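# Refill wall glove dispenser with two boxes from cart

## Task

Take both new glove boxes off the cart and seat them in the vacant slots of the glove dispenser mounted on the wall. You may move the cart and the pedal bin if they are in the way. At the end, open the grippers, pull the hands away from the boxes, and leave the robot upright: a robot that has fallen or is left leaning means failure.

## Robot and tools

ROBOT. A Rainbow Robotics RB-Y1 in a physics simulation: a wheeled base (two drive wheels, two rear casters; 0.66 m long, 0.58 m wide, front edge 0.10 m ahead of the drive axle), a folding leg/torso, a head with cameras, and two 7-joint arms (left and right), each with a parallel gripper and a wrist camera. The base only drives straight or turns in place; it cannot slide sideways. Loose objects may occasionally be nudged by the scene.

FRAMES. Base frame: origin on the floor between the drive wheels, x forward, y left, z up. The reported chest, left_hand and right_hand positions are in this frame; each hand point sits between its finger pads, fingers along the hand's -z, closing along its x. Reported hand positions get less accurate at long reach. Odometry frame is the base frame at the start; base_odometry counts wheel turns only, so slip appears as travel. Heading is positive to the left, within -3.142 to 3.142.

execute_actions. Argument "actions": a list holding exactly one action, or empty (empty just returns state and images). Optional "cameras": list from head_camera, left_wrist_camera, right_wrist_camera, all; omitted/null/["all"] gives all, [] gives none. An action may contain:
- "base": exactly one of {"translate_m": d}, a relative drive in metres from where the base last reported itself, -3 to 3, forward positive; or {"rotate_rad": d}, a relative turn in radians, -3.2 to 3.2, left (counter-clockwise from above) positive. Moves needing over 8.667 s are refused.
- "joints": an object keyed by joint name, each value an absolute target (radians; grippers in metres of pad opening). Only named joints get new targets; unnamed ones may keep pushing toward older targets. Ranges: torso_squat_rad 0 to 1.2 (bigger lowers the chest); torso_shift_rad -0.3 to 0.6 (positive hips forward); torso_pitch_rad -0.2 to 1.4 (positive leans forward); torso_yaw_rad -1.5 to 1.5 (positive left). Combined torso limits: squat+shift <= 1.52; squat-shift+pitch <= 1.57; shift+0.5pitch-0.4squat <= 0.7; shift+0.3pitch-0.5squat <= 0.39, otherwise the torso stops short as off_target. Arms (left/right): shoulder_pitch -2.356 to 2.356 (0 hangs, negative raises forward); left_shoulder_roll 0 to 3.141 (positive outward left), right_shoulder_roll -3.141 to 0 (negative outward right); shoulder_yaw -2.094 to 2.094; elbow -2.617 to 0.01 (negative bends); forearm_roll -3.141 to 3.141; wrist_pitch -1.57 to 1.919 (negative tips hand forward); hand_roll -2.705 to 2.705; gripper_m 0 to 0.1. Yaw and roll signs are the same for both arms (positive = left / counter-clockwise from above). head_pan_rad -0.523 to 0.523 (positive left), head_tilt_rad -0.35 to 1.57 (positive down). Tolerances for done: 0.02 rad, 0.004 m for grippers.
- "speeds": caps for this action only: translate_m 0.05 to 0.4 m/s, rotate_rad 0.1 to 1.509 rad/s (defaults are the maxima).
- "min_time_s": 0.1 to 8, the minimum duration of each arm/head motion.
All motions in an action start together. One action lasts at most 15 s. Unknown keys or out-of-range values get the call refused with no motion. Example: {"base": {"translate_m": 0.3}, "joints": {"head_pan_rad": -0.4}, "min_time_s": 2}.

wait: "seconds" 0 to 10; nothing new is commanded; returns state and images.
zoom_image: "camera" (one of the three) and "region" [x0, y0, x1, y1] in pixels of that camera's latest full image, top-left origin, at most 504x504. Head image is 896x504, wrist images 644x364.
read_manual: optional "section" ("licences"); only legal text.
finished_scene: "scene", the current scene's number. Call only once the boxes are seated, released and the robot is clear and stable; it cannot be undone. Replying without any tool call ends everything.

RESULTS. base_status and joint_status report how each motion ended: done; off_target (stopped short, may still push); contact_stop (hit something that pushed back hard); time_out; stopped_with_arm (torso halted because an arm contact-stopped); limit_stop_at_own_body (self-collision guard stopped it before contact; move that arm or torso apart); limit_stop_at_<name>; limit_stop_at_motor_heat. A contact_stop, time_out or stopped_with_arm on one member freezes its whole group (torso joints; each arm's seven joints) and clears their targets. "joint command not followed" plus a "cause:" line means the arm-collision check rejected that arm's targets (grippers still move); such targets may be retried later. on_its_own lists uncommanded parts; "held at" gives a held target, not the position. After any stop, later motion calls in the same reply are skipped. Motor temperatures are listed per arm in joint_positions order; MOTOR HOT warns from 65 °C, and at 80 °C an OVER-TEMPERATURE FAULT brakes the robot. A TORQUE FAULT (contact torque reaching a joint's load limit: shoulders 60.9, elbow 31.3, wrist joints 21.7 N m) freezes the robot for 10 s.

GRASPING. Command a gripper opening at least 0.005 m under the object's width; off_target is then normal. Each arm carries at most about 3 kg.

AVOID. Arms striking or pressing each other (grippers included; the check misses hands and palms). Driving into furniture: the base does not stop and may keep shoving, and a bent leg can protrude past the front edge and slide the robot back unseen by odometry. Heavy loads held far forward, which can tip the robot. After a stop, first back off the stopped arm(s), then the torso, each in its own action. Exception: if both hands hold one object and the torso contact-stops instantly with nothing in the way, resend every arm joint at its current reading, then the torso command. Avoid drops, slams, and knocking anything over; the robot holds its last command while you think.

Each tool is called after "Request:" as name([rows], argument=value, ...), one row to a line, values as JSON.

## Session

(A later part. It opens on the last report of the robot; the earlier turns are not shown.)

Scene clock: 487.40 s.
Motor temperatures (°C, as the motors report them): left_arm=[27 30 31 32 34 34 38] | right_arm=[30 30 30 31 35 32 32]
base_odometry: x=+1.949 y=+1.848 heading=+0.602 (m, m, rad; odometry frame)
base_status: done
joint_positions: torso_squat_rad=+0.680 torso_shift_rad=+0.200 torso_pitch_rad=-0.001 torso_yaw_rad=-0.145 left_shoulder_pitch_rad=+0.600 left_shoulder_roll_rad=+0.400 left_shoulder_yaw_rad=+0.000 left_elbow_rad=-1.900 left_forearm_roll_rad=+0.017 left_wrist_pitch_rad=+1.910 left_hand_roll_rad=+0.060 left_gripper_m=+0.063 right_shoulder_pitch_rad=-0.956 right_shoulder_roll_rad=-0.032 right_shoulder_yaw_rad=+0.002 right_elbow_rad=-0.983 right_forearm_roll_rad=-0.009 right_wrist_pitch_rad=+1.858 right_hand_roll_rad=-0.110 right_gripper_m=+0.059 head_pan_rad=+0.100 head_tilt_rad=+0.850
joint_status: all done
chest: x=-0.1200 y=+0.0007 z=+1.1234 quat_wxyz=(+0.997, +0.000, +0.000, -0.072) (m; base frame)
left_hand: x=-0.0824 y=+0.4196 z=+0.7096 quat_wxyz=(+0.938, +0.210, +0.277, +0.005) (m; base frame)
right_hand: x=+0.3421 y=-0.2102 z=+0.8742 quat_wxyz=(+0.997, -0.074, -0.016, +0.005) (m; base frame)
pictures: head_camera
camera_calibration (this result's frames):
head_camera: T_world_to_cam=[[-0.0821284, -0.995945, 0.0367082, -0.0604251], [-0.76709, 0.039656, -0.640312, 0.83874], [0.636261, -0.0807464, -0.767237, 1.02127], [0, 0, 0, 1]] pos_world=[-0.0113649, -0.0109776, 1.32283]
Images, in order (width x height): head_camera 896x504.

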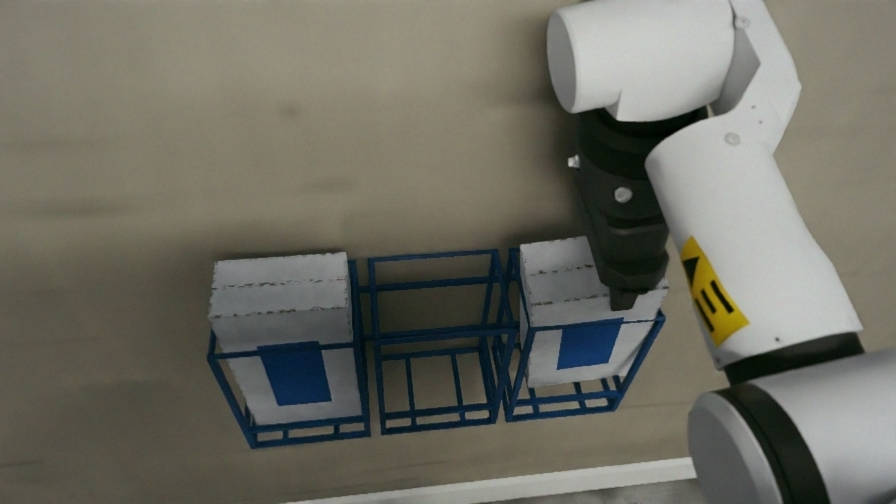

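Request:
execute_actions([
  {"joints":{"right_gripper_m":0.085}},
], cameras=[])

Request:
execute_actions([
  {"joints":{"torso_squat_rad":0.4}},
], cameras=[])

Request:
execute_actions([
  {"base":{"translate_m":-0.35},"joints":{"head_tilt_rad":0.7,"right_shoulder_roll_rad":-0.5}},
], cameras=["head_camera"])

Scene clock: 494.10 s.
Motor temperatures (°C, as the motors report them): left_arm=[27 30 31 32 34 34 38] | right_arm=[30 30 30 31 35 34 32]
base_odometry: x=+1.949 y=+1.848 heading=+0.602 (m, m, rad; odometry frame)
base_status: not commanded
joint_positions: torso_squat_rad=+0.680 torso_shift_rad=+0.200 torso_pitch_rad=+0.000 torso_yaw_rad=-0.145 left_shoulder_pitch_rad=+0.600 left_shoulder_roll_rad=+0.400 left_shoulder_yaw_rad=+0.000 left_elbow_rad=-1.900 left_forearm_roll_rad=+0.017 left_wrist_pitch_rad=+1.910 left_hand_roll_rad=+0.060 left_gripper_m=+0.063 right_shoulder_pitch_rad=-0.951 right_shoulder_roll_rad=-0.030 right_shoulder_yaw_rad=+0.002 right_elbow_rad=-0.979 right_forearm_roll_rad=-0.009 right_wrist_pitch_rad=+1.860 right_hand_roll_rad=-0.110 right_gripper_m=+0.085 head_pan_rad=+0.100 head_tilt_rad=+0.850
joint_status: all done
chest: x=-0.1198 y=+0.0006 z=+1.1234 quat_wxyz=(+0.997, +0.000, +0.000, -0.072) (m; base frame)
left_hand: x=-0.0825 y=+0.4196 z=+0.7096 quat_wxyz=(+0.938, +0.210, +0.277, +0.005) (m; base frame)
right_hand: x=+0.3392 y=-0.2099 z=+0.8702 quat_wxyz=(+0.997, -0.073, -0.010, +0.005) (m; base frame)
pictures: none
No camera images: the call's "cameras" was empty. Leave "cameras" out to get every camera's image.

Scene clock: 495.87 s.
Motor temperatures (°C, as the motors report them): left_arm=[27 30 31 32 34 34 38] | right_arm=[30 30 30 31 35 34 32]
base_odometry: x=+1.949 y=+1.848 heading=+0.602 (m, m, rad; odometry frame)
base_status: not commanded
joint_positions: torso_squat_rad=+0.400 torso_shift_rad=+0.199 torso_pitch_rad=-0.001 torso_yaw_rad=-0.145 left_shoulder_pitch_rad=+0.600 left_shoulder_roll_rad=+0.400 left_shoulder_yaw_rad=+0.000 left_elbow_rad=-1.900 left_forearm_roll_rad=+0.017 left_wrist_pitch_rad=+1.910 left_hand_roll_rad=+0.060 left_gripper_m=+0.063 right_shoulder_pitch_rad=-0.946 right_shoulder_roll_rad=-0.029 right_shoulder_yaw_rad=+0.002 right_elbow_rad=-0.978 right_forearm_roll_rad=-0.009 right_wrist_pitch_rad=+1.860 right_hand_roll_rad=-0.110 right_gripper_m=+0.085 head_pan_rad=+0.100 head_tilt_rad=+0.850
joint_status: all done
chest: x=-0.1008 y=+0.0007 z=+1.2218 quat_wxyz=(+0.997, +0.000, -0.001, -0.073) (m; base frame)
left_hand: x=-0.0628 y=+0.4197 z=+0.8082 quat_wxyz=(+0.938, +0.210, +0.276, +0.005) (m; base frame)
right_hand: x=+0.3565 y=-0.2099 z=+0.9666 quat_wxyz=(+0.997, -0.072, -0.008, +0.005) (m; base frame)
pictures: none
No camera images: the call's "cameras" was empty. Leave "cameras" out to get every camera's image.

Scene clock: 498.30 s.
Motor temperatures (°C, as the motors report them): left_arm=[27 30 31 32 34 34 38] | right_arm=[30 30 30 31 34 34 32]
base_odometry: x=+1.660 y=+1.650 heading=+0.600 (m, m, rad; odometry frame)
base_status: done
joint_positions: torso_squat_rad=+0.400 torso_shift_rad=+0.200 torso_pitch_rad=+0.000 torso_yaw_rad=-0.145 left_shoulder_pitch_rad=+0.600 left_shoulder_roll_rad=+0.400 left_shoulder_yaw_rad=+0.000 left_elbow_rad=-1.900 left_forearm_roll_rad=+0.017 left_wrist_pitch_rad=+1.910 left_hand_roll_rad=+0.060 left_gripper_m=+0.063 right_shoulder_pitch_rad=-0.950 right_shoulder_roll_rad=-0.500 right_shoulder_yaw_rad=+0.002 right_elbow_rad=-0.978 right_forearm_roll_rad=-0.009 right_wrist_pitch_rad=+1.860 right_hand_roll_rad=-0.110 right_gripper_m=+0.085 head_pan_rad=+0.100 head_tilt_rad=+0.700
joint_status: all done
chest: x=-0.0998 y=+0.0007 z=+1.2218 quat_wxyz=(+0.997, +0.000, +0.000, -0.072) (m; base frame)
left_hand: x=-0.0625 y=+0.4196 z=+0.8081 quat_wxyz=(+0.938, +0.210, +0.277, +0.005) (m; base frame)
right_hand: x=+0.3401 y=-0.4725 z=+1.0486 quat_wxyz=(+0.960, -0.216, -0.040, -0.174) (m; base frame)
pictures: head_camera
camera_calibration (this result's frames):
head_camera: T_world_to_cam=[[-0.0871805, -0.995723, 0.0305748, -0.0540745], [-0.663421, 0.0351355, -0.747421, 1.07773], [0.74315, -0.0854445, -0.663647, 0.944853], [0, 0, 0, 1]] pos_world=[0.00810427, -0.0109772, 1.43422]
Images, in order (width x height): head_camera 896x504.

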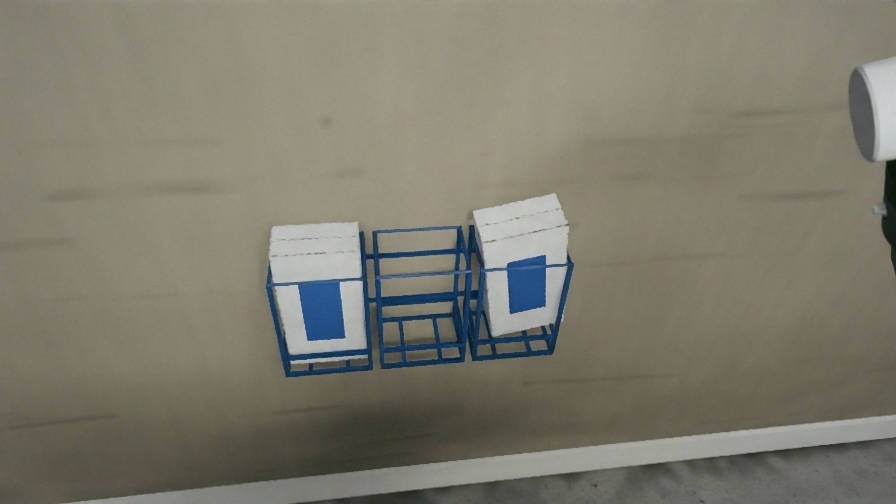

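Request:
execute_actions([
  {"joints":{"torso_yaw_rad":0.09,"right_shoulder_roll_rad":-0.03,"right_gripper_m":0,"right_hand_roll_rad":-0.3,"head_tilt_rad":0.85,"head_pan_rad":-0.2}},
], cameras=[])

Request:
execute_actions([
  {"base":{"translate_m":0.26},"speeds":{"translate_m":0.12}},
], cameras=["head_camera"])

Scene clock: 512.57 s.
Motor temperatures (°C, as the motors report them): left_arm=[27 30 31 32 34 34 38] | right_arm=[30 30 30 32 34 33 32]
base_odometry: x=+1.660 y=+1.650 heading=+0.600 (m, m, rad; odometry frame)
base_status: not commanded
joint_positions: torso_squat_rad=+0.400 torso_shift_rad=+0.200 torso_pitch_rad=+0.000 torso_yaw_rad=+0.090 left_shoulder_pitch_rad=+0.600 left_shoulder_roll_rad=+0.400 left_shoulder_yaw_rad=+0.000 left_elbow_rad=-1.900 left_forearm_roll_rad=+0.017 left_wrist_pitch_rad=+1.910 left_hand_roll_rad=+0.060 left_gripper_m=+0.063 right_shoulder_pitch_rad=-0.950 right_shoulder_roll_rad=-0.030 right_shoulder_yaw_rad=+0.002 right_elbow_rad=-0.978 right_forearm_roll_rad=-0.010 right_wrist_pitch_rad=+1.860 right_hand_roll_rad=-0.300 right_gripper_m=+0.000 head_pan_rad=-0.200 head_tilt_rad=+0.850
joint_status: all done
chest: x=-0.0997 y=+0.0007 z=+1.2218 quat_wxyz=(+0.999, +0.000, +0.000, +0.045) (m; base frame)
left_hand: x=-0.1611 y=+0.4169 z=+0.8080 quat_wxyz=(+0.931, +0.176, +0.300, +0.115) (m; base frame)
right_hand: x=+0.3950 y=-0.0971 z=+0.9678 quat_wxyz=(+0.997, -0.069, -0.024, +0.028) (m; base frame)
pictures: none
No camera images: the call's "cameras" was empty. Leave "cameras" out to get every camera's image.

Scene clock: 515.80 s.
Motor temperatures (°C, as the motors report them): left_arm=[27 30 31 32 34 34 38] | right_arm=[30 30 30 32 34 33 32]
base_odometry: x=+1.875 y=+1.796 heading=+0.599 (m, m, rad; odometry frame)
base_status: done
joint_positions: torso_squat_rad=+0.400 torso_shift_rad=+0.200 torso_pitch_rad=+0.000 torso_yaw_rad=+0.090 left_shoulder_pitch_rad=+0.600 left_shoulder_roll_rad=+0.400 left_shoulder_yaw_rad=+0.000 left_elbow_rad=-1.900 left_forearm_roll_rad=+0.017 left_wrist_pitch_rad=+1.910 left_hand_roll_rad=+0.060 left_gripper_m=+0.063 right_shoulder_pitch_rad=-0.950 right_shoulder_roll_rad=-0.030 right_shoulder_yaw_rad=+0.002 right_elbow_rad=-0.978 right_forearm_roll_rad=-0.010 right_wrist_pitch_rad=+1.860 right_hand_roll_rad=-0.300 right_gripper_m=+0.000 head_pan_rad=-0.200 head_tilt_rad=+0.850
joint_status: not commanded
chest: x=-0.0997 y=+0.0007 z=+1.2218 quat_wxyz=(+0.999, +0.000, +0.000, +0.045) (m; base frame)
left_hand: x=-0.1611 y=+0.4169 z=+0.8081 quat_wxyz=(+0.931, +0.176, +0.300, +0.115) (m; base frame)
right_hand: x=+0.3951 y=-0.0972 z=+0.9677 quat_wxyz=(+0.997, -0.069, -0.024, +0.028) (m; base frame)
pictures: head_camera
camera_calibration (this result's frames):
head_camera: T_world_to_cam=[[-0.146563, -0.988522, 0.0366537, -0.062111], [-0.763441, 0.0894734, -0.63965, 0.916585], [0.629029, -0.121732, -0.767792, 1.08437], [0, 0, 0, 1]] pos_world=[0.00855291, -0.0114052, 1.42114]
Images, in order (width x height): head_camera 896x504.

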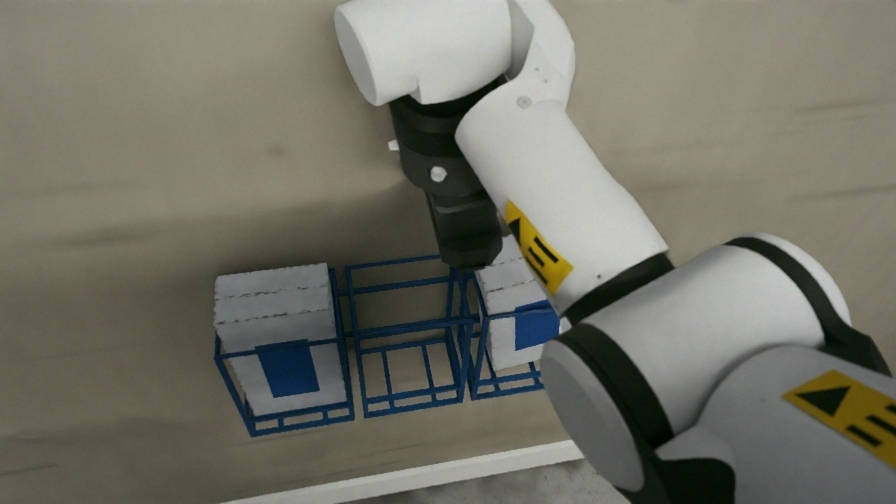

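Request:
execute_actions([
  {"base":{"translate_m":0.035},"speeds":{"translate_m":0.05},"joints":{"torso_squat_rad":0.72}},
], cameras=["head_camera","right_wrist_camera"])

Scene clock: 520.60 s.
Motor temperatures (°C, as the motors report them): left_arm=[27 30 31 32 34 34 38] | right_arm=[30 30 30 32 34 33 32]
base_odometry: x=+1.904 y=+1.816 heading=+0.597 (m, m, rad; odometry frame)
base_status: done
joint_positions: torso_squat_rad=+0.720 torso_shift_rad=+0.200 torso_pitch_rad=+0.000 torso_yaw_rad=+0.090 left_shoulder_pitch_rad=+0.600 left_shoulder_roll_rad=+0.400 left_shoulder_yaw_rad=+0.000 left_elbow_rad=-1.900 left_forearm_roll_rad=+0.017 left_wrist_pitch_rad=+1.910 left_hand_roll_rad=+0.060 left_gripper_m=+0.063 right_shoulder_pitch_rad=-0.950 right_shoulder_roll_rad=-0.030 right_shoulder_yaw_rad=+0.002 right_elbow_rad=-0.978 right_forearm_roll_rad=-0.010 right_wrist_pitch_rad=+1.860 right_hand_roll_rad=-0.300 right_gripper_m=+0.000 head_pan_rad=-0.200 head_tilt_rad=+0.850
joint_status: all done
chest: x=-0.1234 y=+0.0006 z=+1.1057 quat_wxyz=(+0.999, +0.000, +0.000, +0.045) (m; base frame)
left_hand: x=-0.1847 y=+0.4167 z=+0.6920 quat_wxyz=(+0.931, +0.176, +0.300, +0.115) (m; base frame)
right_hand: x=+0.3715 y=-0.0973 z=+0.8518 quat_wxyz=(+0.997, -0.069, -0.024, +0.028) (m; base frame)
pictures: head_camera, right_wrist_camera
camera_calibration (this result's frames):
head_camera: T_world_to_cam=[[-0.14658, -0.988521, 0.0366135, -0.0613975], [-0.763275, 0.089481, -0.639847, 0.824479], [0.629226, -0.121735, -0.76763, 1.00998], [0, 0, 0, 1]] pos_world=[-0.0151989, -0.0115185, 1.30508]
right_wrist_camera: T_world_to_cam=[[-0.995194, -0.0647475, -0.0734668, 0.427948], [-0.0942173, 0.837608, 0.538086, -0.313219], [0.0266966, 0.542421, -0.839682, 0.84801], [0, 0, 0, 1]] pos_world=[0.373741, -0.169916, 0.912038]
Images, in order (width x height): head_camera 896x504, right_wrist_camera 644x364.

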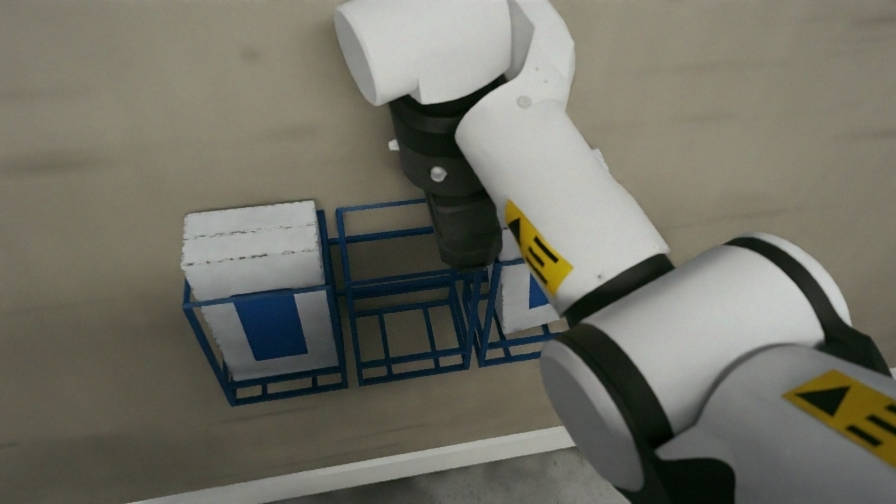

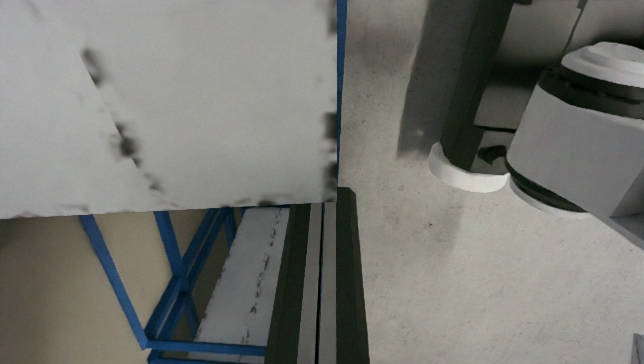

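Request:
execute_actions([
  {"base":{"translate_m":0.025},"speeds":{"translate_m":0.05}},
], cameras=[])

Request:
execute_actions([
  {"base":{"translate_m":0.025},"speeds":{"translate_m":0.05},"joints":{"torso_yaw_rad":-0.02}},
], cameras=["head_camera","right_wrist_camera"])

Scene clock: 529.23 s.
Motor temperatures (°C, as the motors report them): left_arm=[27 30 31 32 34 34 38] | right_arm=[30 30 30 32 34 33 32]
base_odometry: x=+1.924 y=+1.830 heading=+0.596 (m, m, rad; odometry frame)
base_status: done
joint_positions: torso_squat_rad=+0.720 torso_shift_rad=+0.200 torso_pitch_rad=+0.000 torso_yaw_rad=+0.090 left_shoulder_pitch_rad=+0.600 left_shoulder_roll_rad=+0.400 left_shoulder_yaw_rad=+0.000 left_elbow_rad=-1.900 left_forearm_roll_rad=+0.017 left_wrist_pitch_rad=+1.910 left_hand_roll_rad=+0.060 left_gripper_m=+0.063 right_shoulder_pitch_rad=-0.950 right_shoulder_roll_rad=-0.030 right_shoulder_yaw_rad=+0.002 right_elbow_rad=-0.978 right_forearm_roll_rad=-0.010 right_wrist_pitch_rad=+1.860 right_hand_roll_rad=-0.300 right_gripper_m=+0.000 head_pan_rad=-0.200 head_tilt_rad=+0.850
joint_status: not commanded
chest: x=-0.1233 y=+0.0006 z=+1.1057 quat_wxyz=(+0.999, +0.000, +0.000, +0.045) (m; base frame)
left_hand: x=-0.1847 y=+0.4167 z=+0.6920 quat_wxyz=(+0.931, +0.176, +0.300, +0.115) (m; base frame)
right_hand: x=+0.3715 y=-0.0973 z=+0.8517 quat_wxyz=(+0.997, -0.069, -0.024, +0.028) (m; base frame)
pictures: none
No camera images: the call's "cameras" was empty. Leave "cameras" out to get every camera's image.

Scene clock: 530.47 s.
Motor temperatures (°C, as the motors report them): left_arm=[27 30 31 32 34 34 38] | right_arm=[30 30 30 32 34 33 32]
base_odometry: x=+1.945 y=+1.844 heading=+0.596 (m, m, rad; odometry frame)
base_status: done
joint_positions: torso_squat_rad=+0.720 torso_shift_rad=+0.200 torso_pitch_rad=-0.001 torso_yaw_rad=-0.003 left_shoulder_pitch_rad=+0.600 left_shoulder_roll_rad=+0.400 left_shoulder_yaw_rad=+0.000 left_elbow_rad=-1.900 left_forearm_roll_rad=+0.017 left_wrist_pitch_rad=+1.910 left_hand_roll_rad=+0.060 left_gripper_m=+0.063 right_shoulder_pitch_rad=-0.954 right_shoulder_roll_rad=-0.021 right_shoulder_yaw_rad=+0.002 right_elbow_rad=-0.981 right_forearm_roll_rad=-0.013 right_wrist_pitch_rad=+1.859 right_hand_roll_rad=-0.300 right_gripper_m=+0.000 head_pan_rad=-0.200 head_tilt_rad=+0.850
joint_status: torso_yaw_rad contact_stop (moved -0.093 of -0.110)
chest: x=-0.1239 y=+0.0011 z=+1.1057 quat_wxyz=(+1.000, -0.001, +0.000, -0.002) (m; base frame)
left_hand: x=-0.1457 y=+0.4208 z=+0.6916 quat_wxyz=(+0.935, +0.190, +0.291, +0.071) (m; base frame)
right_hand: x=+0.3601 y=-0.1361 z=+0.8541 quat_wxyz=(+0.997, -0.066, -0.024, -0.014) (m; base frame)
pictures: head_camera, right_wrist_camera
camera_calibration (this result's frames):
head_camera: T_world_to_cam=[[-0.23804, -0.970548, 0.0370587, -0.0728502], [-0.750976, 0.159722, -0.640721, 0.826425], [0.615932, -0.180347, -0.766879, 1.00797], [0, 0, 0, 1]] pos_world=[-0.0175555, -0.0209184, 1.3052]
right_wrist_camera: T_world_to_cam=[[-0.996787, 0.019181, -0.0777679, 0.429968], [-0.0263644, 0.838236, 0.54467, -0.313004], [0.0756351, 0.544971, -0.835037, 0.85], [0, 0, 0, 1]] pos_world=[0.356044, -0.209102, 0.913703]
Images, in order (width x height): head_camera 896x504, right_wrist_camera 644x364.

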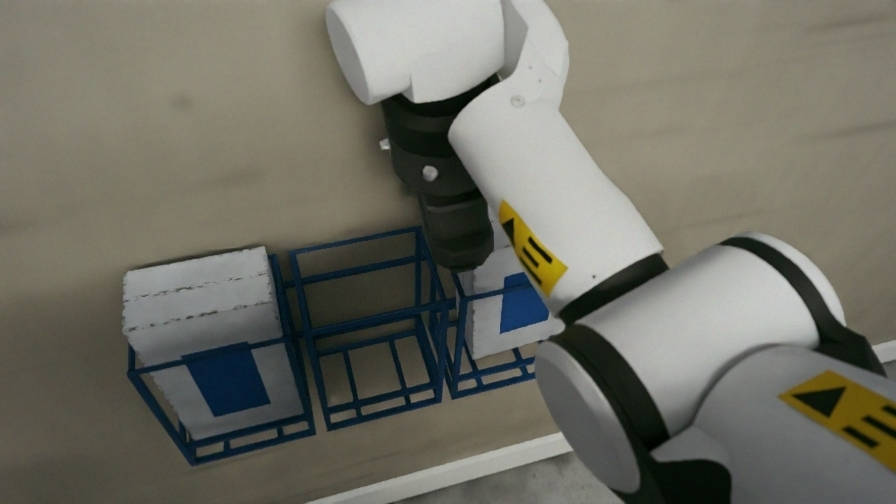

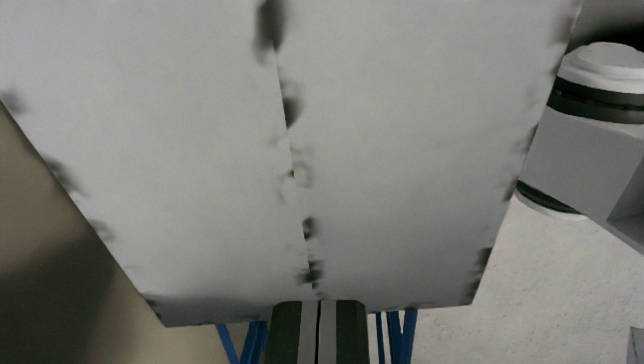

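Request:
execute_actions([
  {"joints":{"torso_yaw_rad":0.06}},
], cameras=[])

Request:
execute_actions([
  {"joints":{"torso_squat_rad":0.4,"right_shoulder_pitch_rad":-0.95,"right_shoulder_roll_rad":-0.03,"right_elbow_rad":-0.98}},
], cameras=[])

Request:
execute_actions([
  {"base":{"translate_m":-0.35},"joints":{"head_tilt_rad":0.7,"head_pan_rad":0,"right_shoulder_roll_rad":-0.5}},
], cameras=["head_camera"])

Scene clock: 536.87 s.
Motor temperatures (°C, as the motors report them): left_arm=[27 30 31 32 34 34 38] | right_arm=[30 31 30 31 37 33 32]
base_odometry: x=+1.945 y=+1.844 heading=+0.596 (m, m, rad; odometry frame)
base_status: not commanded
joint_positions: torso_squat_rad=+0.721 torso_shift_rad=+0.197 torso_pitch_rad=-0.005 torso_yaw_rad=+0.057 left_shoulder_pitch_rad=+0.600 left_shoulder_roll_rad=+0.400 left_shoulder_yaw_rad=+0.000 left_elbow_rad=-1.900 left_forearm_roll_rad=+0.017 left_wrist_pitch_rad=+1.910 left_hand_roll_rad=+0.060 left_gripper_m=+0.063 right_shoulder_pitch_rad=-0.948 right_shoulder_roll_rad=-0.029 right_shoulder_yaw_rad=+0.002 right_elbow_rad=-0.978 right_forearm_roll_rad=-0.010 right_wrist_pitch_rad=+1.861 right_hand_roll_rad=-0.300 right_gripper_m=+0.000 head_pan_rad=-0.200 head_tilt_rad=+0.850
joint_status: torso_yaw_rad contact_stop (moved +0.060 of +0.063)
chest: x=-0.1263 y=+0.0004 z=+1.1056 quat_wxyz=(+1.000, +0.000, -0.002, +0.029) (m; base frame)
left_hand: x=-0.1720 y=+0.4185 z=+0.6918 quat_wxyz=(+0.933, +0.181, +0.294, +0.100) (m; base frame)
right_hand: x=+0.3654 y=-0.1138 z=+0.8531 quat_wxyz=(+0.997, -0.069, -0.024, +0.011) (m; base frame)
pictures: none
No camera images: the call's "cameras" was empty. Leave "cameras" out to get every camera's image.

not run: a stop came earlier in this reply.

not run: a stop came earlier in this reply.

Wall contact; back off.

Request:
execute_actions([
  {"base":{"translate_m":-0.03},"speeds":{"translate_m":0.05}},
], cameras=[])

Request:
execute_actions([
  {"joints":{"torso_squat_rad":0.4,"torso_yaw_rad":0.06,"torso_shift_rad":0.2,"torso_pitch_rad":0}},
], cameras=[])

Request:
execute_actions([
  {"base":{"translate_m":-0.35},"joints":{"head_tilt_rad":0.7,"head_pan_rad":0,"right_shoulder_roll_rad":-0.5}},
], cameras=["head_camera"])

Scene clock: 543.73 s.
Motor temperatures (°C, as the motors report them): left_arm=[27 30 31 32 34 34 38] | right_arm=[30 31 30 32 37 33 32]
base_odometry: x=+1.920 y=+1.827 heading=+0.596 (m, m, rad; odometry frame)
base_status: done
joint_positions: torso_squat_rad=+0.720 torso_shift_rad=+0.198 torso_pitch_rad=-0.003 torso_yaw_rad=+0.057 left_shoulder_pitch_rad=+0.600 left_shoulder_roll_rad=+0.400 left_shoulder_yaw_rad=+0.000 left_elbow_rad=-1.900 left_forearm_roll_rad=+0.017 left_wrist_pitch_rad=+1.910 left_hand_roll_rad=+0.060 left_gripper_m=+0.063 right_shoulder_pitch_rad=-0.949 right_shoulder_roll_rad=-0.030 right_shoulder_yaw_rad=+0.002 right_elbow_rad=-0.978 right_forearm_roll_rad=-0.010 right_wrist_pitch_rad=+1.860 right_hand_roll_rad=-0.300 right_gripper_m=+0.000 head_pan_rad=-0.200 head_tilt_rad=+0.850
joint_status: not commanded
chest: x=-0.1255 y=+0.0005 z=+1.1057 quat_wxyz=(+1.000, +0.000, -0.002, +0.029) (m; base frame)
left_hand: x=-0.1718 y=+0.4185 z=+0.6918 quat_wxyz=(+0.933, +0.181, +0.295, +0.100) (m; base frame)
right_hand: x=+0.3666 y=-0.1134 z=+0.8533 quat_wxyz=(+0.997, -0.069, -0.025, +0.011) (m; base frame)
pictures: none
No camera images: the call's "cameras" was empty. Leave "cameras" out to get every camera's image.

Scene clock: 545.63 s.
Motor temperatures (°C, as the motors report them): left_arm=[27 30 31 32 34 34 38] | right_arm=[31 31 30 32 36 32 32]
base_odometry: x=+1.920 y=+1.827 heading=+0.596 (m, m, rad; odometry frame)
base_status: not commanded
joint_positions: torso_squat_rad=+0.400 torso_shift_rad=+0.200 torso_pitch_rad=+0.000 torso_yaw_rad=+0.060 left_shoulder_pitch_rad=+0.600 left_shoulder_roll_rad=+0.400 left_shoulder_yaw_rad=+0.000 left_elbow_rad=-1.900 left_forearm_roll_rad=+0.017 left_wrist_pitch_rad=+1.910 left_hand_roll_rad=+0.060 left_gripper_m=+0.063 right_shoulder_pitch_rad=-0.950 right_shoulder_roll_rad=-0.030 right_shoulder_yaw_rad=+0.002 right_elbow_rad=-0.978 right_forearm_roll_rad=-0.010 right_wrist_pitch_rad=+1.860 right_hand_roll_rad=-0.300 right_gripper_m=+0.000 head_pan_rad=-0.200 head_tilt_rad=+0.850
joint_status: all done
chest: x=-0.0998 y=+0.0006 z=+1.2218 quat_wxyz=(+1.000, +0.000, +0.000, +0.030) (m; base frame)
left_hand: x=-0.1487 y=+0.4185 z=+0.8081 quat_wxyz=(+0.932, +0.181, +0.297, +0.101) (m; base frame)
right_hand: x=+0.3917 y=-0.1121 z=+0.9677 quat_wxyz=(+0.997, -0.069, -0.023, +0.013) (m; base frame)
pictures: none
No camera images: the call's "cameras" was empty. Leave "cameras" out to get every camera's image.

Scene clock: 548.13 s.
Motor temperatures (°C, as the motors report them): left_arm=[27 30 31 32 34 34 38] | right_arm=[31 31 30 32 36 32 32]
base_odometry: x=+1.630 y=+1.631 heading=+0.594 (m, m, rad; odometry frame)
base_status: done
joint_positions: torso_squat_rad=+0.400 torso_shift_rad=+0.200 torso_pitch_rad=+0.000 torso_yaw_rad=+0.060 left_shoulder_pitch_rad=+0.600 left_shoulder_roll_rad=+0.400 left_shoulder_yaw_rad=+0.000 left_elbow_rad=-1.900 left_forearm_roll_rad=+0.017 left_wrist_pitch_rad=+1.910 left_hand_roll_rad=+0.060 left_gripper_m=+0.063 right_shoulder_pitch_rad=-0.950 right_shoulder_roll_rad=-0.500 right_shoulder_yaw_rad=+0.002 right_elbow_rad=-0.978 right_forearm_roll_rad=-0.009 right_wrist_pitch_rad=+1.860 right_hand_roll_rad=-0.300 right_gripper_m=+0.000 head_pan_rad=+0.000 head_tilt_rad=+0.700
joint_status: all done
chest: x=-0.1000 y=+0.0007 z=+1.2218 quat_wxyz=(+1.000, +0.000, +0.000, +0.030) (m; base frame)
left_hand: x=-0.1487 y=+0.4185 z=+0.8081 quat_wxyz=(+0.932, +0.181, +0.297, +0.101) (m; base frame)
right_hand: x=+0.4271 y=-0.3730 z=+1.0487 quat_wxyz=(+0.961, -0.203, -0.081, -0.167) (m; base frame)
pictures: head_camera
camera_calibration (this result's frames):
head_camera: T_world_to_cam=[[0.0176499, -0.999376, 0.0306079, -0.0414203], [-0.663348, -0.0346094, -0.74751, 1.07785], [0.748102, -0.00711021, -0.663545, 0.945355], [0, 0, 0, 1]] pos_world=[0.00849898, 0.00263102, 1.43426]
Images, in order (width x height): head_camera 896x504.

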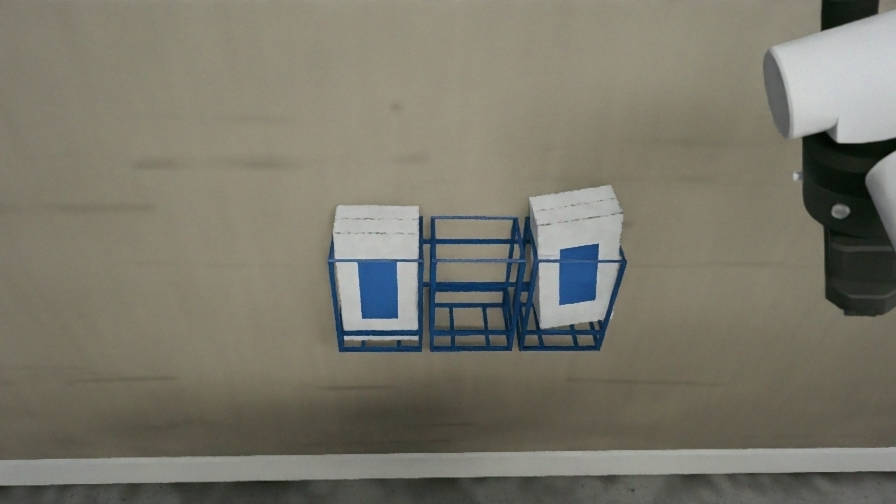

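Request:
zoom_image(camera="head_camera", region=[500, 170, 660, 370])

Region (500, 170, 660, 370) of head_camera's 896x504 image, scaled by 2.520, with more detail than that image has; it fills the left 403 columns of this view, and the rest is white.

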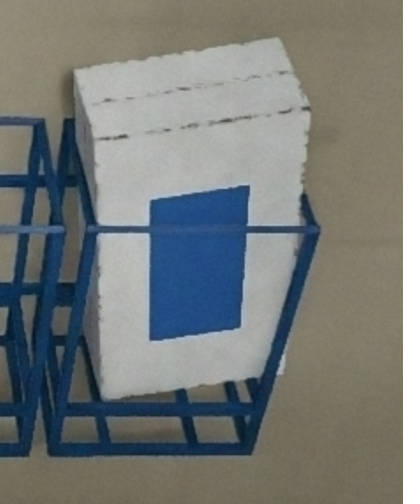

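Request:
execute_actions([
  {"base":{"translate_m":0.36},"speeds":{"translate_m":0.15},"joints":{"torso_yaw_rad":-0.11,"right_shoulder_roll_rad":-0.03,"right_gripper_m":0.1,"right_hand_roll_rad":-0.14,"head_tilt_rad":0.85,"head_pan_rad":0.1}},
], cameras=["head_camera","right_wrist_camera"])

Scene clock: 565.23 s.
Motor temperatures (°C, as the motors report them): left_arm=[27 30 31 32 34 34 38] | right_arm=[31 30 30 32 35 32 32]
base_odometry: x=+1.929 y=+1.832 heading=+0.593 (m, m, rad; odometry frame)
base_status: done
joint_positions: torso_squat_rad=+0.400 torso_shift_rad=+0.200 torso_pitch_rad=+0.000 torso_yaw_rad=-0.110 left_shoulder_pitch_rad=+0.600 left_shoulder_roll_rad=+0.400 left_shoulder_yaw_rad=+0.000 left_elbow_rad=-1.900 left_forearm_roll_rad=+0.017 left_wrist_pitch_rad=+1.910 left_hand_roll_rad=+0.060 left_gripper_m=+0.063 right_shoulder_pitch_rad=-0.950 right_shoulder_roll_rad=-0.030 right_shoulder_yaw_rad=+0.002 right_elbow_rad=-0.978 right_forearm_roll_rad=-0.010 right_wrist_pitch_rad=+1.860 right_hand_roll_rad=-0.140 right_gripper_m=+0.099 head_pan_rad=+0.100 head_tilt_rad=+0.850
joint_status: all done
chest: x=-0.0998 y=+0.0007 z=+1.2218 quat_wxyz=(+0.998, +0.000, +0.000, -0.055) (m; base frame)
left_hand: x=-0.0772 y=+0.4207 z=+0.8081 quat_wxyz=(+0.937, +0.205, +0.280, +0.021) (m; base frame)
right_hand: x=+0.3657 y=-0.1935 z=+0.9679 quat_wxyz=(+0.997, -0.072, -0.012, +0.008) (m; base frame)
pictures: head_camera, right_wrist_camera
camera_calibration (this result's frames):
head_camera: T_world_to_cam=[[-0.0472007, -0.998214, 0.0366234, -0.0587296], [-0.768478, 0.012866, -0.639746, 0.916431], [0.638133, -0.0583408, -0.767713, 1.08472], [0, 0, 0, 1]] pos_world=[0.00928914, -0.00713209, 1.42119]
right_wrist_camera: T_world_to_cam=[[-0.998436, -0.0234106, -0.0507702, 0.411707], [-0.0469673, 0.843831, 0.534549, -0.30829], [0.0303274, 0.536098, -0.843611, 0.999134], [0, 0, 0, 1]] pos_world=[0.366283, -0.26585, 1.02858]
Images, in order (width x height): head_camera 896x504, right_wrist_camera 644x364.

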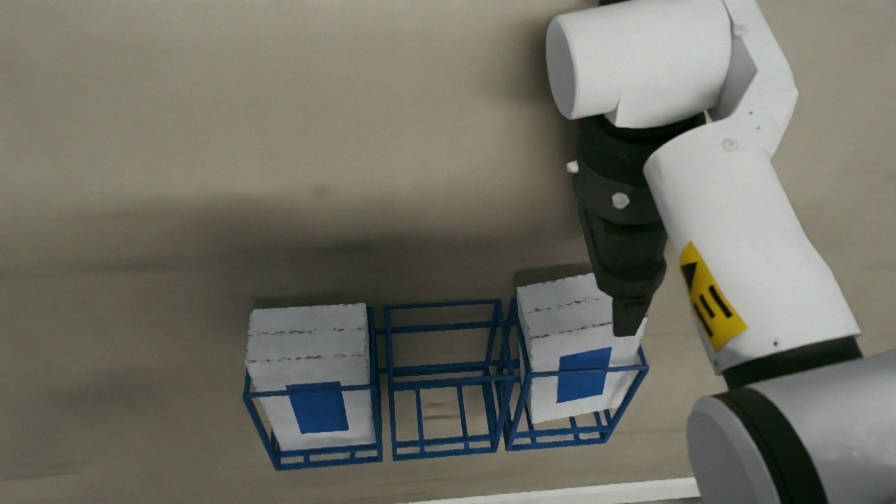

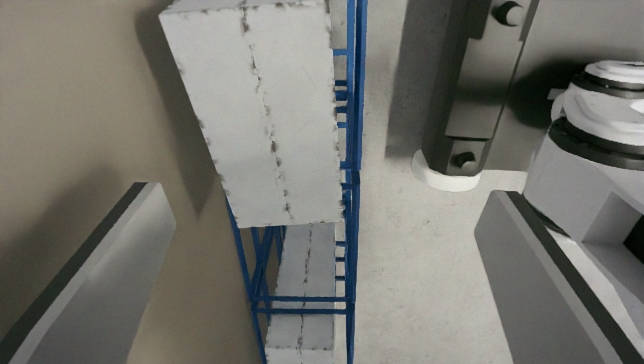

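Request:
execute_actions([
  {"base":{"translate_m":0.04},"speeds":{"translate_m":0.05},"joints":{"torso_squat_rad":0.76,"torso_yaw_rad":-0.09}},
], cameras=["right_wrist_camera"])

Request:
execute_actions([
  {"joints":{"right_gripper_m":0.05}},
], cameras=[])

Request:
execute_actions([
  {"base":{"translate_m":-0.01},"speeds":{"translate_m":0.05},"joints":{"torso_squat_rad":0.6}},
], cameras=["head_camera"])

Scene clock: 574.97 s.
Motor temperatures (°C, as the motors report them): left_arm=[27 30 31 32 34 34 38] | right_arm=[31 30 30 32 34 32 32]
base_odometry: x=+1.961 y=+1.854 heading=+0.593 (m, m, rad; odometry frame)
base_status: done
joint_positions: torso_squat_rad=+0.524 torso_shift_rad=+0.193 torso_pitch_rad=-0.013 torso_yaw_rad=-0.106 left_shoulder_pitch_rad=+0.600 left_shoulder_roll_rad=+0.400 left_shoulder_yaw_rad=+0.000 left_elbow_rad=-1.900 left_forearm_roll_rad=+0.017 left_wrist_pitch_rad=+1.910 left_hand_roll_rad=+0.060 left_gripper_m=+0.063 right_shoulder_pitch_rad=-0.945 right_shoulder_roll_rad=-0.026 right_shoulder_yaw_rad=+0.003 right_elbow_rad=-0.979 right_forearm_roll_rad=-0.010 right_wrist_pitch_rad=+1.862 right_hand_roll_rad=-0.140 right_gripper_m=+0.099 head_pan_rad=+0.100 head_tilt_rad=+0.850
joint_status: torso_squat_rad contact_stop (moved +0.124 of +0.360); the others done
on_its_own: torso_squat_rad is held at +0.523, not at your +0.760, since a contact_stop
chest: x=-0.1161 y=+0.0007 z=+1.1848 quat_wxyz=(+0.999, +0.000, -0.007, -0.053) (m; base frame)
left_hand: x=-0.0898 y=+0.4208 z=+0.7713 quat_wxyz=(+0.939, +0.205, +0.275, +0.024) (m; base frame)
right_hand: x=+0.3513 y=-0.1897 z=+0.9348 quat_wxyz=(+0.997, -0.071, -0.015, +0.011) (m; base frame)
pictures: right_wrist_camera
camera_calibration (this result's frames):
right_wrist_camera: T_world_to_cam=[[-0.997932, -0.0298761, -0.0569219, 0.400093], [-0.0557899, 0.842413, 0.535936, -0.292966], [0.0319401, 0.538003, -0.842337, 0.968125], [0, 0, 0, 1]] pos_world=[0.351999, -0.262103, 0.995273]
Images, in order (width x height): right_wrist_camera 644x364.

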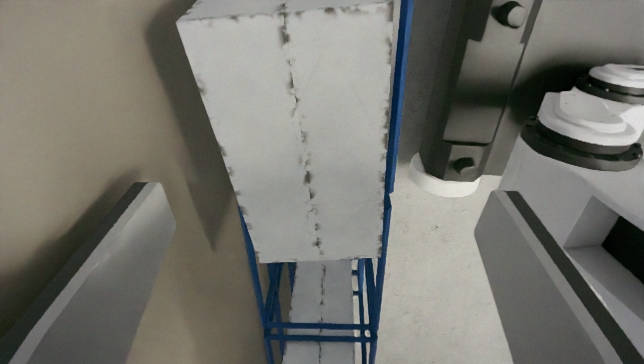

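not run: a stop came earlier in this reply.

not run: a stop came earlier in this reply.

Request:
execute_actions([
  {"base":{"translate_m":-0.025},"speeds":{"translate_m":0.05}},
], cameras=[])

Request:
execute_actions([
  {"joints":{"torso_squat_rad":0.76,"torso_yaw_rad":-0.10,"torso_shift_rad":0.2,"torso_pitch_rad":0,"right_shoulder_pitch_rad":-0.95,"right_shoulder_roll_rad":-0.03}},
], cameras=[])

Request:
execute_actions([
  {"base":{"translate_m":0.02},"speeds":{"translate_m":0.05}},
], cameras=["right_wrist_camera","head_camera"])

Scene clock: 581.33 s.
Motor temperatures (°C, as the motors report them): left_arm=[27 30 31 32 34 34 38] | right_arm=[32 31 30 32 34 34 32]
base_odometry: x=+1.940 y=+1.840 heading=+0.595 (m, m, rad; odometry frame)
base_status: done
joint_positions: torso_squat_rad=+0.523 torso_shift_rad=+0.196 torso_pitch_rad=-0.008 torso_yaw_rad=-0.105 left_shoulder_pitch_rad=+0.600 left_shoulder_roll_rad=+0.400 left_shoulder_yaw_rad=+0.000 left_elbow_rad=-1.900 left_forearm_roll_rad=+0.017 left_wrist_pitch_rad=+1.910 left_hand_roll_rad=+0.060 left_gripper_m=+0.063 right_shoulder_pitch_rad=-0.949 right_shoulder_roll_rad=-0.030 right_shoulder_yaw_rad=+0.002 right_elbow_rad=-0.979 right_forearm_roll_rad=-0.010 right_wrist_pitch_rad=+1.860 right_hand_roll_rad=-0.140 right_gripper_m=+0.099 head_pan_rad=+0.100 head_tilt_rad=+0.850
joint_status: not commanded
on_its_own: torso_squat_rad is held at +0.523, not at your +0.760, since a contact_stop
chest: x=-0.1123 y=+0.0007 z=+1.1847 quat_wxyz=(+0.999, +0.000, -0.004, -0.052) (m; base frame)
left_hand: x=-0.0887 y=+0.4208 z=+0.7711 quat_wxyz=(+0.938, +0.205, +0.277, +0.024) (m; base frame)
right_hand: x=+0.3561 y=-0.1912 z=+0.9344 quat_wxyz=(+0.997, -0.072, -0.016, +0.010) (m; base frame)
pictures: none
No camera images: the call's "cameras" was empty. Leave "cameras" out to get every camera's image.

Scene clock: 583.03 s.
Motor temperatures (°C, as the motors report them): left_arm=[27 30 31 32 34 34 38] | right_arm=[32 30 30 32 34 34 32]
base_odometry: x=+1.940 y=+1.840 heading=+0.595 (m, m, rad; odometry frame)
base_status: not commanded
joint_positions: torso_squat_rad=+0.760 torso_shift_rad=+0.200 torso_pitch_rad=-0.001 torso_yaw_rad=-0.100 left_shoulder_pitch_rad=+0.600 left_shoulder_roll_rad=+0.400 left_shoulder_yaw_rad=+0.000 left_elbow_rad=-1.900 left_forearm_roll_rad=+0.017 left_wrist_pitch_rad=+1.910 left_hand_roll_rad=+0.060 left_gripper_m=+0.063 right_shoulder_pitch_rad=-0.956 right_shoulder_roll_rad=-0.031 right_shoulder_yaw_rad=+0.002 right_elbow_rad=-0.982 right_forearm_roll_rad=-0.009 right_wrist_pitch_rad=+1.858 right_hand_roll_rad=-0.140 right_gripper_m=+0.099 head_pan_rad=+0.100 head_tilt_rad=+0.850
joint_status: all done
chest: x=-0.1275 y=+0.0007 z=+1.0872 quat_wxyz=(+0.999, +0.000, +0.000, -0.050) (m; base frame)
left_hand: x=-0.1089 y=+0.4208 z=+0.6734 quat_wxyz=(+0.937, +0.204, +0.281, +0.026) (m; base frame)
right_hand: x=+0.3433 y=-0.1884 z=+0.8377 quat_wxyz=(+0.997, -0.073, -0.019, +0.013) (m; base frame)
pictures: none
No camera images: the call's "cameras" was empty. Leave "cameras" out to get every camera's image.

Scene clock: 584.17 s.
Motor temperatures (°C, as the motors report them): left_arm=[27 30 31 32 34 34 38] | right_arm=[32 30 30 31 34 34 32]
base_odometry: x=+1.957 y=+1.851 heading=+0.595 (m, m, rad; odometry frame)
base_status: done
joint_positions: torso_squat_rad=+0.760 torso_shift_rad=+0.200 torso_pitch_rad=-0.001 torso_yaw_rad=-0.100 left_shoulder_pitch_rad=+0.600 left_shoulder_roll_rad=+0.400 left_shoulder_yaw_rad=+0.000 left_elbow_rad=-1.900 left_forearm_roll_rad=+0.017 left_wrist_pitch_rad=+1.910 left_hand_roll_rad=+0.060 left_gripper_m=+0.063 right_shoulder_pitch_rad=-0.953 right_shoulder_roll_rad=-0.030 right_shoulder_yaw_rad=+0.002 right_elbow_rad=-0.981 right_forearm_roll_rad=-0.009 right_wrist_pitch_rad=+1.860 right_hand_roll_rad=-0.140 right_gripper_m=+0.099 head_pan_rad=+0.100 head_tilt_rad=+0.850
joint_status: not commanded
chest: x=-0.1276 y=+0.0007 z=+1.0872 quat_wxyz=(+0.999, +0.000, +0.000, -0.050) (m; base frame)
left_hand: x=-0.1089 y=+0.4208 z=+0.6734 quat_wxyz=(+0.937, +0.204, +0.281, +0.026) (m; base frame)
right_hand: x=+0.3416 y=-0.1884 z=+0.8359 quat_wxyz=(+0.997, -0.072, -0.015, +0.013) (m; base frame)
pictures: head_camera, right_wrist_camera
camera_calibration (this result's frames):
head_camera: T_world_to_cam=[[-0.0371531, -0.998632, 0.0367937, -0.0540444], [-0.768047, 0.00498035, -0.640374, 0.809756], [0.639315, -0.0520512, -0.767181, 0.998627], [0, 0, 0, 1]] pos_world=[-0.018515, -0.00602368, 1.28666]
right_wrist_camera: T_world_to_cam=[[-0.99774, -0.0350088, -0.0573574, 0.384209], [-0.0602835, 0.843435, 0.533838, -0.238113], [0.0296882, 0.536089, -0.843639, 0.885951], [0, 0, 0, 1]] pos_world=[0.342684, -0.260665, 0.896574]
Images, in order (width x height): head_camera 896x504, right_wrist_camera 644x364.

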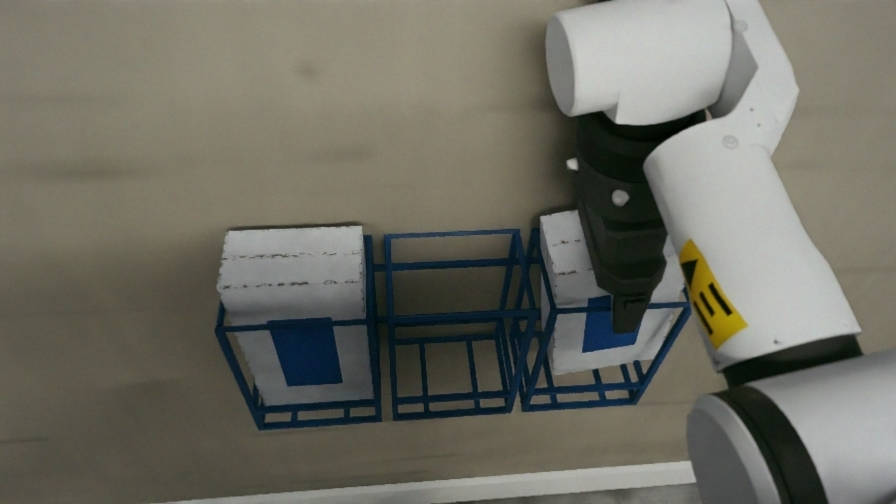

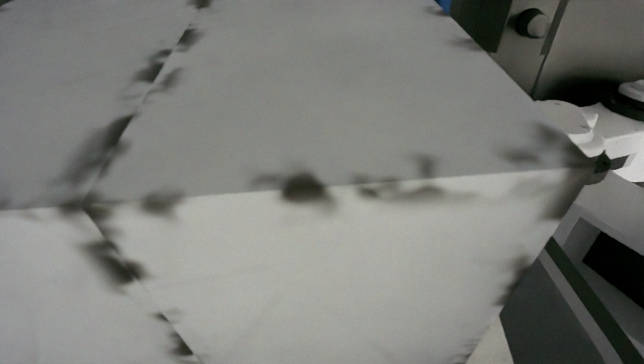

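Request:
execute_actions([
  {"joints":{"right_gripper_m":0.05}},
], cameras=[])

Request:
execute_actions([
  {"joints":{"torso_squat_rad":0.62}},
], cameras=["head_camera","right_wrist_camera"])

Scene clock: 590.63 s.
Motor temperatures (°C, as the motors report them): left_arm=[27 30 31 32 34 34 38] | right_arm=[31 30 30 31 34 34 32]
base_odometry: x=+1.957 y=+1.851 heading=+0.595 (m, m, rad; odometry frame)
base_status: not commanded
joint_positions: torso_squat_rad=+0.760 torso_shift_rad=+0.200 torso_pitch_rad=-0.001 torso_yaw_rad=-0.100 left_shoulder_pitch_rad=+0.600 left_shoulder_roll_rad=+0.400 left_shoulder_yaw_rad=+0.000 left_elbow_rad=-1.900 left_forearm_roll_rad=+0.017 left_wrist_pitch_rad=+1.910 left_hand_roll_rad=+0.060 left_gripper_m=+0.063 right_shoulder_pitch_rad=-0.954 right_shoulder_roll_rad=-0.030 right_shoulder_yaw_rad=+0.002 right_elbow_rad=-0.981 right_forearm_roll_rad=-0.009 right_wrist_pitch_rad=+1.858 right_hand_roll_rad=-0.140 right_gripper_m=+0.065 head_pan_rad=+0.100 head_tilt_rad=+0.850
joint_status: right_gripper_m off_target (ended at +0.065, target +0.050)
chest: x=-0.1275 y=+0.0007 z=+1.0872 quat_wxyz=(+0.999, +0.000, +0.000, -0.050) (m; base frame)
left_hand: x=-0.1089 y=+0.4208 z=+0.6734 quat_wxyz=(+0.937, +0.204, +0.281, +0.026) (m; base frame)
right_hand: x=+0.3424 y=-0.1884 z=+0.8364 quat_wxyz=(+0.997, -0.072, -0.017, +0.013) (m; base frame)
pictures: none
No camera images: the call's "cameras" was empty. Leave "cameras" out to get every camera's image.

Scene clock: 591.93 s.
Motor temperatures (°C, as the motors report them): left_arm=[27 30 31 32 34 34 38] | right_arm=[31 30 30 31 34 34 32]
base_odometry: x=+1.957 y=+1.851 heading=+0.595 (m, m, rad; odometry frame)
base_status: not commanded
joint_positions: torso_squat_rad=+0.620 torso_shift_rad=+0.200 torso_pitch_rad=+0.000 torso_yaw_rad=-0.100 left_shoulder_pitch_rad=+0.600 left_shoulder_roll_rad=+0.400 left_shoulder_yaw_rad=+0.000 left_elbow_rad=-1.900 left_forearm_roll_rad=+0.017 left_wrist_pitch_rad=+1.910 left_hand_roll_rad=+0.060 left_gripper_m=+0.063 right_shoulder_pitch_rad=-0.947 right_shoulder_roll_rad=-0.028 right_shoulder_yaw_rad=+0.002 right_elbow_rad=-0.977 right_forearm_roll_rad=-0.010 right_wrist_pitch_rad=+1.860 right_hand_roll_rad=-0.140 right_gripper_m=+0.063 head_pan_rad=+0.100 head_tilt_rad=+0.850
joint_status: all done
chest: x=-0.1152 y=+0.0007 z=+1.1483 quat_wxyz=(+0.999, +0.000, +0.000, -0.050) (m; base frame)
left_hand: x=-0.0966 y=+0.4209 z=+0.7345 quat_wxyz=(+0.937, +0.204, +0.281, +0.026) (m; base frame)
right_hand: x=+0.3510 y=-0.1885 z=+0.8928 quat_wxyz=(+0.997, -0.072, -0.010, +0.013) (m; base frame)
pictures: head_camera, right_wrist_camera
camera_calibration (this result's frames):
head_camera: T_world_to_cam=[[-0.0373748, -0.99863, 0.0366098, -0.0556527], [-0.768256, 0.00528592, -0.640121, 0.858045], [0.639051, -0.0520501, -0.767401, 1.0378], [0, 0, 0, 1]] pos_world=[-0.00608637, -0.0060947, 1.3477]
right_wrist_camera: T_world_to_cam=[[-0.998361, -0.033265, -0.0465748, 0.387707], [-0.0530733, 0.842677, 0.535798, -0.272253], [0.0214242, 0.537391, -0.843061, 0.93642], [0, 0, 0, 1]] pos_world=[0.35256, -0.260905, 0.953389]
Images, in order (width x height): head_camera 896x504, right_wrist_camera 644x364.

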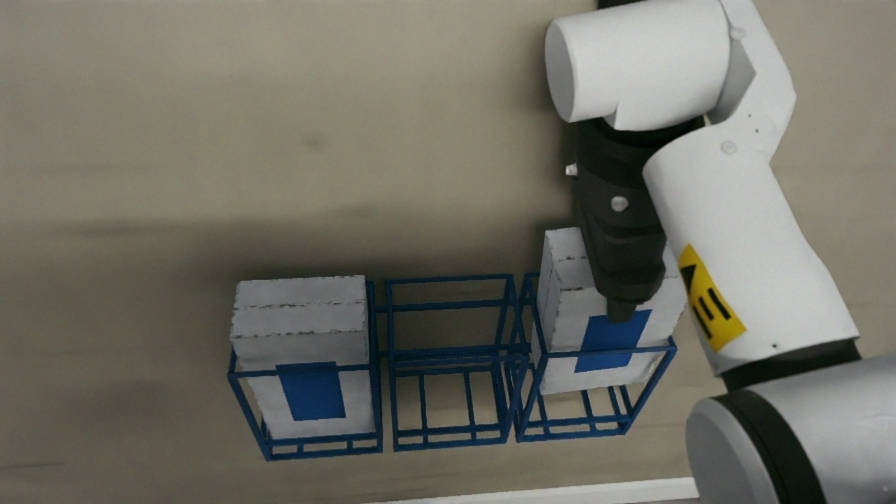

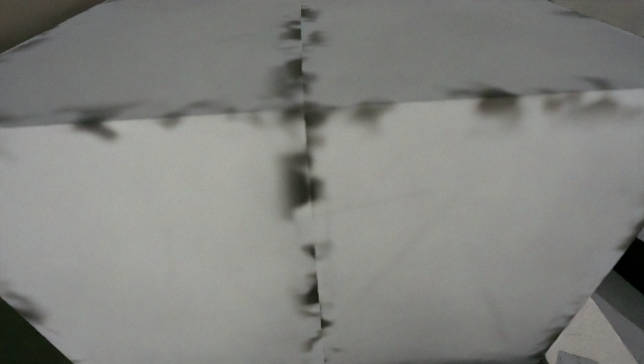

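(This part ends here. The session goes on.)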